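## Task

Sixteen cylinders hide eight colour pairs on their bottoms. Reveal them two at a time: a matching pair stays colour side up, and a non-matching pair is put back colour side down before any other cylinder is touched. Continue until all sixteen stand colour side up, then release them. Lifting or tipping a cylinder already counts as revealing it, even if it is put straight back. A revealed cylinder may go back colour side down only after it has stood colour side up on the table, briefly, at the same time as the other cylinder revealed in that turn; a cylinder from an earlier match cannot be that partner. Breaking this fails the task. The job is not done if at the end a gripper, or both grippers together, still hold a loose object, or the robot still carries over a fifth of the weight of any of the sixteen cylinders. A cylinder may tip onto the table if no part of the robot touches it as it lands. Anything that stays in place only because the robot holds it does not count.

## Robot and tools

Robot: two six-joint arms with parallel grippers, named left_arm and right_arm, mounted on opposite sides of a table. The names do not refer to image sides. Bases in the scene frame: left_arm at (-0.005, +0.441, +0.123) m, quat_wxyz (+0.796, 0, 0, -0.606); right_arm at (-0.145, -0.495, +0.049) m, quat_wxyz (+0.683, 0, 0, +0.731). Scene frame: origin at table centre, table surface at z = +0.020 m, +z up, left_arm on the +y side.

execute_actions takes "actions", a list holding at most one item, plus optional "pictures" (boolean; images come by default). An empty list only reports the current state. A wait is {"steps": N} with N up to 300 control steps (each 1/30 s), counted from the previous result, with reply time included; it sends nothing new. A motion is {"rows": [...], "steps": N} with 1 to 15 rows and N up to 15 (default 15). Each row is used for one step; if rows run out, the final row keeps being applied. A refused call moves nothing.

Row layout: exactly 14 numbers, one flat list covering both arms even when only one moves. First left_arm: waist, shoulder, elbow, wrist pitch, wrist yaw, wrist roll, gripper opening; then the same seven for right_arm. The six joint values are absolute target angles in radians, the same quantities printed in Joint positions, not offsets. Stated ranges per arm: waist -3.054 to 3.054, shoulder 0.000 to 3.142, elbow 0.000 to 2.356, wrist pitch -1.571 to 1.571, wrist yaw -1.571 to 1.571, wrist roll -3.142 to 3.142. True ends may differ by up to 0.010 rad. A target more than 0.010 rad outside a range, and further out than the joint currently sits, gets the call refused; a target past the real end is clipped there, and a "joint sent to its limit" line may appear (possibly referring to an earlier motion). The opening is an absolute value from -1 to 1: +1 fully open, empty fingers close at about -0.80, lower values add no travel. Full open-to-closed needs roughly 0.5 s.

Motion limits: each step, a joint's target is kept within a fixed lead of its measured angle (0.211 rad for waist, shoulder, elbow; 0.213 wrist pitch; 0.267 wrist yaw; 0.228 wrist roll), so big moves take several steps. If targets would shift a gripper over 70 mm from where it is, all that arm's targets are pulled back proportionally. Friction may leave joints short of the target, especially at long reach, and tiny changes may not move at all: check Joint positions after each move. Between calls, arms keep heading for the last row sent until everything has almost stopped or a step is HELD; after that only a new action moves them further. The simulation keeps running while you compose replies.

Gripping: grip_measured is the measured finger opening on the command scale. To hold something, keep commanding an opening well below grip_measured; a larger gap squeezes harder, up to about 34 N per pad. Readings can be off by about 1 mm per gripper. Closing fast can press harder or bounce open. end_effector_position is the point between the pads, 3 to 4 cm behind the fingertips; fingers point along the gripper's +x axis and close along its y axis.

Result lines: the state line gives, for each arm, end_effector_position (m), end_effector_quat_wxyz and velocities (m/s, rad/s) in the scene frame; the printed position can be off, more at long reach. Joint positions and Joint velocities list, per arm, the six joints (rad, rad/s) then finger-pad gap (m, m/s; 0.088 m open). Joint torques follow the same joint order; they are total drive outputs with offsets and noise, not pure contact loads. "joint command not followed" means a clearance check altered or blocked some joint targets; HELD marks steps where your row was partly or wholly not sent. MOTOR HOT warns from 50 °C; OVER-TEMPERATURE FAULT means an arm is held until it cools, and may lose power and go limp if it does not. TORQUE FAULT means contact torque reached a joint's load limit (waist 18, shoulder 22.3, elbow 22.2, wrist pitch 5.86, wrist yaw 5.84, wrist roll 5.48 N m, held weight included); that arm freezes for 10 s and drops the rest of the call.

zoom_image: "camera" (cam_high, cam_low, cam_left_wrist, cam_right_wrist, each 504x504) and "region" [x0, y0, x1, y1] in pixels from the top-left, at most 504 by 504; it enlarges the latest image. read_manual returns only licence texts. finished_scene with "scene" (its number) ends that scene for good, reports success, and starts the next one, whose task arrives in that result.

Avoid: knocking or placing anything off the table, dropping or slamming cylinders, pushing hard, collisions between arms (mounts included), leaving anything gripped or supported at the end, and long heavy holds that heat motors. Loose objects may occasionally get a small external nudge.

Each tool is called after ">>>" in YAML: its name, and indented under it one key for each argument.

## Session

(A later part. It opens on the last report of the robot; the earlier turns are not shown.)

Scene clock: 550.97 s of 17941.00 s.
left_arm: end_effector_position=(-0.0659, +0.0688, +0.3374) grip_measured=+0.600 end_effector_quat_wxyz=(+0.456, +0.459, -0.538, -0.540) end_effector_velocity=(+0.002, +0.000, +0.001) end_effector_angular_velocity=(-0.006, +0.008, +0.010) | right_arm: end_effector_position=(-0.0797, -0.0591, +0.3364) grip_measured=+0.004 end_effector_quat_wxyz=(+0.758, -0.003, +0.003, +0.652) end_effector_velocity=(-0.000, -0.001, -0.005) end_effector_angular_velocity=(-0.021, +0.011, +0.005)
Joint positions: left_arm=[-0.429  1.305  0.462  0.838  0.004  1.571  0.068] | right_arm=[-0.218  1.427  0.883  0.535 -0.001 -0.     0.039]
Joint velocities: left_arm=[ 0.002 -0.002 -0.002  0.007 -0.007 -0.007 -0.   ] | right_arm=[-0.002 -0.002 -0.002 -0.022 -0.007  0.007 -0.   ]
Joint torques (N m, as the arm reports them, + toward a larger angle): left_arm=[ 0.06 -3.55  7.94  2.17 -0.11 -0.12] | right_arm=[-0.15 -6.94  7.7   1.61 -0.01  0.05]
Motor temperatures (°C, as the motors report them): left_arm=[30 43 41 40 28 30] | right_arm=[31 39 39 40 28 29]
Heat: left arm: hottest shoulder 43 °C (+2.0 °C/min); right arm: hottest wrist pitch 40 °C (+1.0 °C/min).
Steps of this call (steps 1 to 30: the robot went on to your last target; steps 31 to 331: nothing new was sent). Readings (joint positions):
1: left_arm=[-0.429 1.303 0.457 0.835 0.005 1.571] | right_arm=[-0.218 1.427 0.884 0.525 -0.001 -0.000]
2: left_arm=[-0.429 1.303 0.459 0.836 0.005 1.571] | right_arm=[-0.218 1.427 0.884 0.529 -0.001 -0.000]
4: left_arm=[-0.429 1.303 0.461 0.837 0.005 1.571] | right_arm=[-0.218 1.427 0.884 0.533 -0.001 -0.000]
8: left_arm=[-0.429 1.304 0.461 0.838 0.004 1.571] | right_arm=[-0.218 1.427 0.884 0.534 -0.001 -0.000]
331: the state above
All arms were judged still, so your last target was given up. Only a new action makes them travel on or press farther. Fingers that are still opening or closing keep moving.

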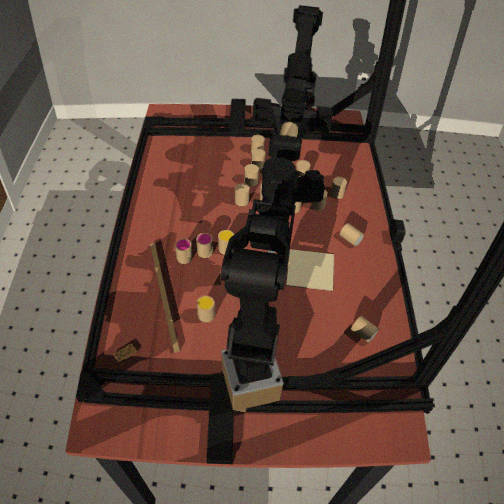

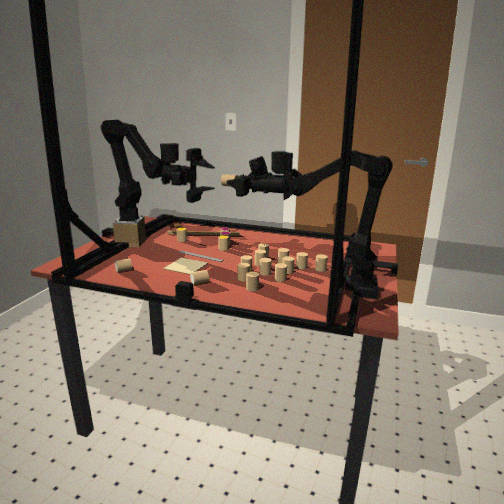

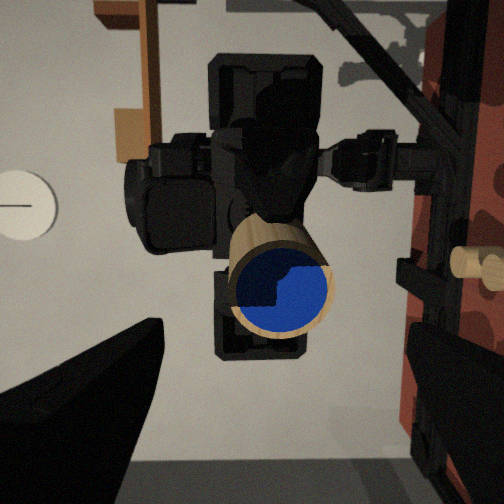

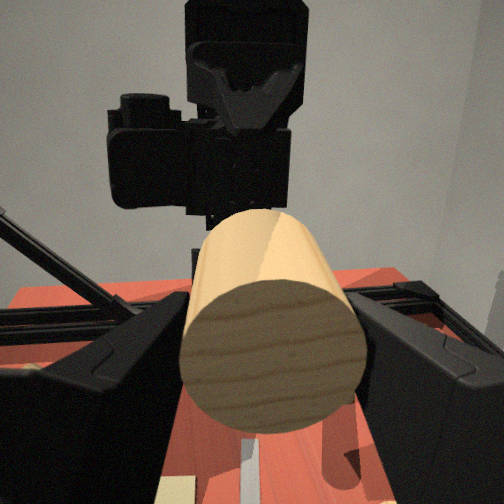

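>>> execute_actions:
  actions:
    - {"rows":[[-0.428,1.4,0.545,0.86,0,1.571,0.6,-0.218,1.424,0.885,0.537,0,0,-0.3],[-0.428,1.4,0.545,0.86,0,1.571,0.6,-0.218,1.424,0.885,0.537,0,0,-0.3],[-0.428,1.4,0.545,0.86,0,1.571,0.6,-0.218,1.424,0.885,0.537,0,0,-0.3],[-0.428,1.49,0.62,0.876,0,1.571,0.6,-0.218,1.424,0.885,0.537,0,0,-0.3],[-0.428,1.49,0.62,0.876,0,1.571,0.6,-0.218,1.424,0.885,0.537,0,0,-0.3],[-0.428,1.49,0.62,0.876,0,1.571,0.6,-0.218,1.424,0.885,0.537,0,0,-0.3],[-0.428,1.585,0.698,0.892,0,1.571,0.6,-0.218,1.424,0.885,0.537,0,0,-0.3],[-0.428,1.585,0.698,0.892,0,1.571,0.6,-0.218,1.424,0.885,0.537,0,0,-0.3],[-0.428,1.585,0.698,0.892,0,1.571,0.6,-0.218,1.424,0.885,0.537,0,0,-0.3],[-0.428,1.585,0.698,0.892,0,1.571,0.6,-0.218,1.424,0.885,0.537,0,0,-0.3],[-0.428,1.585,0.698,0.892,0,1.571,0.6,-0.218,1.424,0.885,0.537,0,0,-0.3],[-0.428,1.585,0.698,0.892,0,1.571,0.1,-0.218,1.424,0.885,0.537,0,0,-0.3]],"steps":15}
  pictures: false

>>> execute_actions:
  actions:
    - {"rows":[[-0.428,1.585,0.698,0.892,0,1.571,0,-0.218,1.424,0.885,0.537,0,0,-0.3],[-0.428,1.585,0.698,0.892,0,1.571,-0.3,-0.218,1.424,0.885,0.537,0,0,-0.3],[-0.428,1.585,0.698,0.892,0,1.571,-0.3,-0.218,1.424,0.885,0.537,0,0,-0.3],[-0.428,1.585,0.698,0.892,0,1.571,-0.3,-0.218,1.424,0.885,0.537,0,0,-0.3],[-0.428,1.585,0.698,0.892,0,1.571,-0.3,-0.218,1.424,0.885,0.537,0,0,-0.3],[-0.428,1.585,0.698,0.892,0,1.571,-0.3,-0.218,1.424,0.885,0.537,0,0,0.5],[-0.428,1.585,0.698,0.892,0,1.571,-0.3,-0.218,1.424,0.885,0.537,0,0,0.5],[-0.428,1.585,0.698,0.892,0,1.571,-0.3,-0.218,1.424,0.885,0.537,0,0,0.5],[-0.428,1.585,0.698,0.892,0,1.571,-0.3,-0.218,1.424,0.885,0.537,0,0,0.5],[-0.428,1.585,0.698,0.892,0,1.571,-0.3,-0.218,1.424,0.885,0.537,0,0,0.5],[-0.428,1.47,0.6,0.872,0,1.571,-0.3,-0.218,1.424,0.885,0.537,0,0,0.5],[-0.428,1.47,0.6,0.872,0,1.571,-0.3,-0.218,1.424,0.885,0.537,0,0,0.5],[-0.428,1.47,0.6,0.872,0,1.571,-0.3,-0.218,1.424,0.885,0.537,0,0,0.5],[-0.428,1.31,0.47,0.84,0,1.571,-0.3,-0.218,1.424,0.885,0.537,0,0,0.5]],"steps":15}
  pictures: false

>>> execute_actions:
  actions:
    - {"rows":[[-0.428,1.31,0.47,0.84,0,1.571,-0.3,-0.218,1.424,0.885,0.537,0,0,0.5],[-0.428,1.31,0.47,0.84,0,1.571,-0.3,-0.218,1.424,0.885,0.537,0,0,0.5],[-0.05,1.25,0.51,-0.83,0,1.571,-0.3,-0.056,1.4,0.97,-1.144,0,0,0.45]],"steps":15}
  pictures: false

>>> execute_actions:
  actions:
    - {"rows":[[-0.05,1.3,0.56,-0.83,0,1.571,-0.3,-0.056,1.45,1.02,-1.144,0,0,0.45],[-0.05,1.3,0.56,-0.83,0,1.571,-0.3,-0.056,1.45,1.02,-1.144,0,0,0.45],[-0.05,1.3,0.56,-0.83,0,1.571,-0.3,-0.056,1.45,1.02,-1.144,0,0,0.45],[-0.05,1.3,0.56,-0.83,0,1.571,-0.3,-0.056,1.45,1.02,-1.144,0,0,0.45],[-0.05,1.3,0.56,-0.83,0,1.571,-0.3,-0.056,1.45,1.02,-1.144,0,0,0.45],[-0.05,1.491,0.75,-0.83,0,1.571,-0.3,-0.056,1.578,1.152,-1.144,0,0,0.45]],"steps":15}
  pictures: false

>>> execute_actions:
  actions:
    - {"rows":[[-0.05,1.491,0.75,-0.83,0,1.571,-0.3,-0.056,1.578,1.152,-1.144,0,0,0.45],[-0.05,1.491,0.75,-0.83,0,1.571,-0.3,-0.056,1.578,1.152,-1.144,0,0,0.45],[-0.05,1.555,0.7,-0.72,0,1.571,-0.3,-0.056,1.578,1.152,-1.144,0,0,0.45],[-0.05,1.555,0.7,-0.72,0,1.571,-0.3,-0.056,1.578,1.152,-1.144,0,0,0.45],[-0.05,1.555,0.7,-0.72,0,1.571,-0.3,-0.056,1.578,1.152,-1.144,0,0,0.45],[-0.05,1.62,0.652,-0.605,0,1.571,-0.3,-0.056,1.578,1.152,-1.144,0,0,0.45],[-0.05,1.62,0.652,-0.605,0,1.571,-0.3,-0.056,1.578,1.152,-1.144,0,0,0.45],[-0.05,1.62,0.652,-0.605,0,1.571,-0.3,-0.056,1.578,1.152,-1.144,0,0,0.45],[-0.05,1.665,0.622,-0.53,0,1.571,-0.3,-0.056,1.578,1.152,-1.144,0,0,0.45],[-0.05,1.665,0.622,-0.53,0,1.571,-0.3,-0.056,1.578,1.152,-1.144,0,0,0.45],[-0.05,1.665,0.622,-0.53,0,1.571,-0.3,-0.056,1.578,1.152,-1.144,0,0,0.45],[-0.05,1.687,0.605,-0.495,0,1.571,-0.3,-0.056,1.578,1.152,-1.144,0,0,0.45]],"steps":15}

Scene clock: 565.17 s of 17941.00 s.
left_arm: end_effector_position=(-0.0759, +0.0057, +0.3372) grip_measured=+0.189 end_effector_quat_wxyz=(+0.457, +0.458, -0.539, -0.540) end_effector_velocity=(-0.003, -0.005, +0.016) end_effector_angular_velocity=(-0.040, +0.014, -0.010) | right_arm: end_effector_position=(-0.0797, -0.0591, +0.3364) grip_measured=+0.004 end_effector_quat_wxyz=(+0.758, -0.003, +0.003, +0.652) end_effector_velocity=(+0.000, +0.000, -0.004) end_effector_angular_velocity=(-0.013, -0.005, +0.005)
Joint positions: left_arm=[-0.429  1.578  0.686  0.889  0.004  1.571  0.048] | right_arm=[-0.218  1.427  0.883  0.535 -0.001 -0.     0.039]
Joint velocities: left_arm=[-0.002  0.002  0.037  0.007  0.007 -0.007 -0.099] | right_arm=[-0.002  0.002 -0.002 -0.007 -0.007 -0.007 -0.   ]
Joint torques (N m, as the arm reports them, + toward a larger angle): left_arm=[ 0.06 -5.02  7.97  2.22 -0.1  -0.11] | right_arm=[ 0.   -6.95  7.73  1.59 -0.02  0.03]
Motor temperatures (°C, as the motors report them): left_arm=[30 42 41 41 28 30] | right_arm=[31 39 40 41 28 29]
Heat: left arm: hottest shoulder 42 °C (+1.0 °C/min); right arm: hottest wrist pitch 41 °C (+2.0 °C/min).
Steps of this call (steps 1 to 411: nothing new was sent; steps 412 to 426: all 15 steps of this action). Readings (joint positions):
412: left_arm=[-0.429 1.320 0.474 0.842 0.004 1.571] | right_arm=[-0.218 1.427 0.883 0.535 -0.001 -0.000]
413: left_arm=[-0.429 1.343 0.494 0.849 0.004 1.571] | right_arm=[-0.218 1.427 0.883 0.535 -0.001 -0.000]
415: left_arm=[-0.429 1.393 0.536 0.857 0.004 1.571] | right_arm=[-0.218 1.427 0.883 0.535 -0.001 -0.000]
419: left_arm=[-0.429 1.512 0.637 0.881 0.004 1.571] | right_arm=[-0.218 1.427 0.883 0.535 -0.001 -0.000]
426: the state above

Scene clock: 565.67 s of 17941.00 s.
left_arm: end_effector_position=(-0.0701, +0.0421, +0.3367) grip_measured=+0.031 end_effector_quat_wxyz=(+0.454, +0.461, -0.536, -0.542) end_effector_velocity=(+0.060, +0.376, +0.001) end_effector_angular_velocity=(-0.047, +0.000, +0.005) | right_arm: end_effector_position=(-0.0797, -0.0591, +0.3366) grip_measured=+0.486 end_effector_quat_wxyz=(+0.758, -0.003, +0.003, +0.652) end_effector_velocity=(-0.000, -0.002, +0.001) end_effector_angular_velocity=(+0.006, -0.008, +0.005)
Joint positions: left_arm=[-0.429  1.424  0.556  0.854  0.004  1.571  0.041] | right_arm=[-0.218  1.427  0.883  0.536 -0.001 -0.     0.063]
Joint velocities: left_arm=[-0.002 -1.604 -1.346 -0.212 -0.007  0.007  0.   ] | right_arm=[-0.002 -0.007 -0.007  0.007 -0.007 -0.007  0.007]
Joint torques (N m, as the arm reports them, + toward a larger angle): left_arm=[ 0.06 -4.87  8.1   2.29 -0.1  -0.09] | right_arm=[ 0.04 -6.92  7.75  1.51  0.    0.03]
Motor temperatures (°C, as the motors report them): left_arm=[30 42 41 41 28 30] | right_arm=[31 39 40 41 28 29]
Heat: left arm: hottest shoulder 42 °C (+1.0 °C/min); right arm: hottest wrist pitch 41 °C (+2.0 °C/min).
Steps of this call (steps 1 to 15: all 15 steps of this action). Readings (joint positions):
1: left_arm=[-0.429 1.578 0.688 0.889 0.004 1.571] | right_arm=[-0.218 1.427 0.883 0.535 -0.001 -0.000]
2: left_arm=[-0.429 1.578 0.688 0.889 0.004 1.571] | right_arm=[-0.218 1.427 0.883 0.536 -0.001 -0.000]
4: left_arm=[-0.429 1.579 0.689 0.891 0.004 1.571] | right_arm=[-0.218 1.427 0.883 0.535 -0.001 -0.000]
8: left_arm=[-0.429 1.579 0.689 0.891 0.004 1.571] | right_arm=[-0.218 1.427 0.883 0.536 -0.001 -0.000]
15: the state above

Scene clock: 566.17 s of 17941.00 s.
left_arm: end_effector_position=(+0.0641, +0.1263, +0.2090) grip_measured=+0.030 end_effector_quat_wxyz=(+0.357, +0.674, -0.218, -0.609) end_effector_velocity=(-0.060, +0.285, -0.324) end_effector_angular_velocity=(+1.949, +0.427, +0.013) | right_arm: end_effector_position=(-0.1509, -0.1125, +0.2123) grip_measured=+0.450 end_effector_quat_wxyz=(+0.652, -0.262, +0.260, +0.662) end_effector_velocity=(+0.004, -0.293, -0.311) end_effector_angular_velocity=(-1.956, -0.037, +0.018)
Joint positions: left_arm=[-0.054  1.26   0.506  0.026 -0.005  1.572  0.04 ] | right_arm=[-0.055  1.407  0.963 -0.312 -0.002 -0.     0.061]
Joint velocities: left_arm=[ 0.002 -0.007 -0.002 -2.    -0.007 -0.007 -0.   ] | right_arm=[-0.002 -0.002 -0.002 -1.956 -0.007 -0.022 -0.   ]
Joint torques (N m, as the arm reports them, + toward a larger angle): left_arm=[ 0.3  -4.66  7.42  1.74  0.25 -0.11] | right_arm=[-0.15 -7.16  8.09  1.02  0.03  0.04]
Motor temperatures (°C, as the motors report them): left_arm=[30 42 41 41 28 30] | right_arm=[32 39 40 41 28 29]
Heat: left arm: hottest shoulder 42 °C (+1.0 °C/min); right arm: hottest wrist pitch 41 °C (+2.0 °C/min).
Steps of this call (steps 1 to 15: all 15 steps of this action). Readings (joint positions):
1: left_arm=[-0.429 1.379 0.520 0.851 0.004 1.571] | right_arm=[-0.218 1.427 0.883 0.536 -0.001 -0.000]
2: left_arm=[-0.429 1.351 0.501 0.850 0.004 1.571] | right_arm=[-0.218 1.427 0.883 0.536 -0.001 -0.000]
4: left_arm=[-0.359 1.303 0.500 0.740 0.022 1.571] | right_arm=[-0.167 1.421 0.918 0.413 0.014 -0.000]
8: left_arm=[-0.124 1.264 0.506 0.495 -0.002 1.571] | right_arm=[-0.057 1.409 0.960 0.155 -0.006 -0.000]
15: the state above

Scene clock: 566.67 s of 17941.00 s.
left_arm: end_effector_position=(+0.0430, +0.2244, +0.1486) grip_measured=+0.030 end_effector_quat_wxyz=(+0.082, +0.705, +0.071, -0.700) end_effector_velocity=(-0.011, +0.042, -0.002) end_effector_angular_velocity=(+0.230, +0.058, +0.005) | right_arm: end_effector_position=(-0.1494, -0.2244, +0.1505) grip_measured=+0.450 end_effector_quat_wxyz=(+0.501, -0.498, +0.493, +0.509) end_effector_velocity=(-0.001, -0.042, +0.016) end_effector_angular_velocity=(-0.203, +0.004, +0.025)
Joint positions: left_arm=[-0.052  1.486  0.736 -0.804 -0.005  1.571  0.04 ] | right_arm=[-0.055  1.567  1.136 -1.121 -0.002 -0.     0.061]
Joint velocities: left_arm=[-0.002  0.037  0.027 -0.227  0.007 -0.007 -0.   ] | right_arm=[ 0.002 -0.002  0.066 -0.271 -0.007 -0.022  0.   ]
Joint torques (N m, as the arm reports them, + toward a larger angle): left_arm=[ 0.19 -3.96  7.17  0.37  0.25 -0.06] | right_arm=[-0.14 -5.21  7.49  0.06  0.03  0.04]
Motor temperatures (°C, as the motors report them): left_arm=[30 42 41 41 28 30] | right_arm=[32 39 40 41 28 29]
Heat: left arm: hottest shoulder 42 °C (+1.0 °C/min); right arm: hottest wrist pitch 41 °C (+1.0 °C/min).
Steps of this call (steps 1 to 15: all 15 steps of this action). Readings (joint positions):
1: left_arm=[-0.054 1.265 0.512 -0.044 -0.005 1.572] | right_arm=[-0.055 1.411 0.970 -0.384 -0.002 -0.000]
2: left_arm=[-0.054 1.275 0.522 -0.110 -0.005 1.572] | right_arm=[-0.055 1.420 0.981 -0.448 -0.002 -0.000]
4: left_arm=[-0.053 1.290 0.539 -0.239 -0.005 1.572] | right_arm=[-0.055 1.434 0.999 -0.577 -0.002 -0.000]
8: left_arm=[-0.053 1.430 0.673 -0.503 -0.005 1.572] | right_arm=[-0.055 1.520 1.093 -0.841 -0.002 -0.000]
15: the state above

Scene clock: 567.17 s of 17941.00 s.
left_arm: end_effector_position=(+0.0423, +0.2279, +0.0859) grip_measured=+0.029 end_effector_quat_wxyz=(+0.074, +0.705, +0.079, -0.701) end_effector_velocity=(-0.004, +0.020, -0.038) end_effector_angular_velocity=(+0.052, +0.004, +0.005) | right_arm: end_effector_position=(-0.1494, -0.2274, +0.1519) grip_measured=+0.450 end_effector_quat_wxyz=(+0.497, -0.502, +0.496, +0.505) end_effector_velocity=(+0.002, -0.002, -0.000) end_effector_angular_velocity=(-0.007, -0.007, +0.005)
Joint positions: left_arm=[-0.052  1.677  0.613 -0.513 -0.005  1.571  0.04 ] | right_arm=[-0.055  1.567  1.142 -1.142 -0.002 -0.     0.061]
Joint velocities: left_arm=[-0.002  0.11  -0.095  0.154 -0.007 -0.007  0.   ] | right_arm=[-0.002 -0.002 -0.002 -0.007  0.007 -0.007 -0.   ]
Joint torques (N m, as the arm reports them, + toward a larger angle): left_arm=[ 0.23 -4.23  4.39  0.65  0.25 -0.05] | right_arm=[-0.15 -5.13  7.25  0.    0.03  0.04]
Motor temperatures (°C, as the motors report them): left_arm=[30 42 41 41 28 30] | right_arm=[32 39 40 41 28 29]
Heat: left arm: hottest shoulder 42 °C (+1.0 °C/min); right arm: hottest wrist pitch 41 °C (+1.0 °C/min).
Steps of this call (steps 1 to 15: all 15 steps of this action). Readings (joint positions):
1: left_arm=[-0.052 1.486 0.737 -0.812 -0.005 1.571] | right_arm=[-0.055 1.567 1.139 -1.128 -0.002 -0.000]
2: left_arm=[-0.052 1.486 0.739 -0.817 -0.005 1.571] | right_arm=[-0.055 1.567 1.140 -1.133 -0.002 -0.000]
4: left_arm=[-0.052 1.508 0.727 -0.766 -0.005 1.571] | right_arm=[-0.055 1.567 1.142 -1.138 -0.002 -0.000]
8: left_arm=[-0.052 1.587 0.681 -0.650 -0.005 1.571] | right_arm=[-0.055 1.567 1.142 -1.141 -0.002 -0.000]
15: the state above

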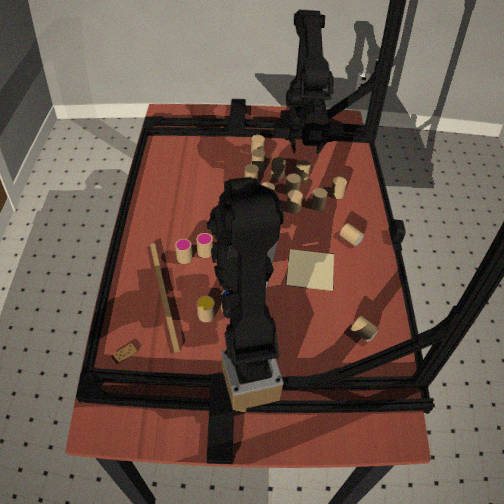

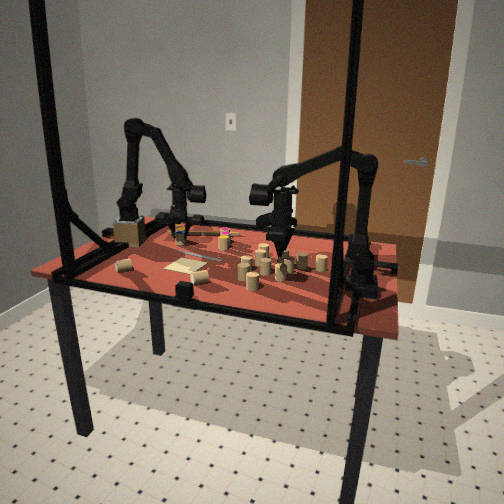

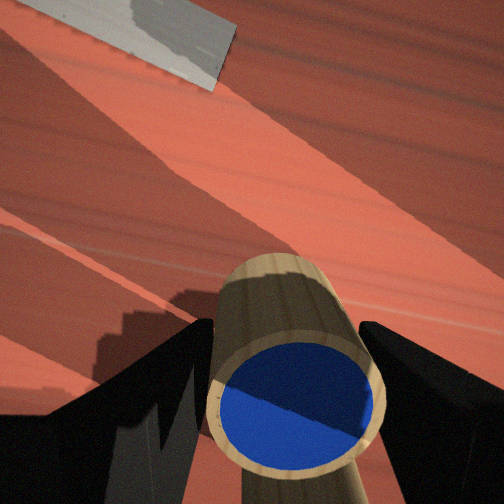

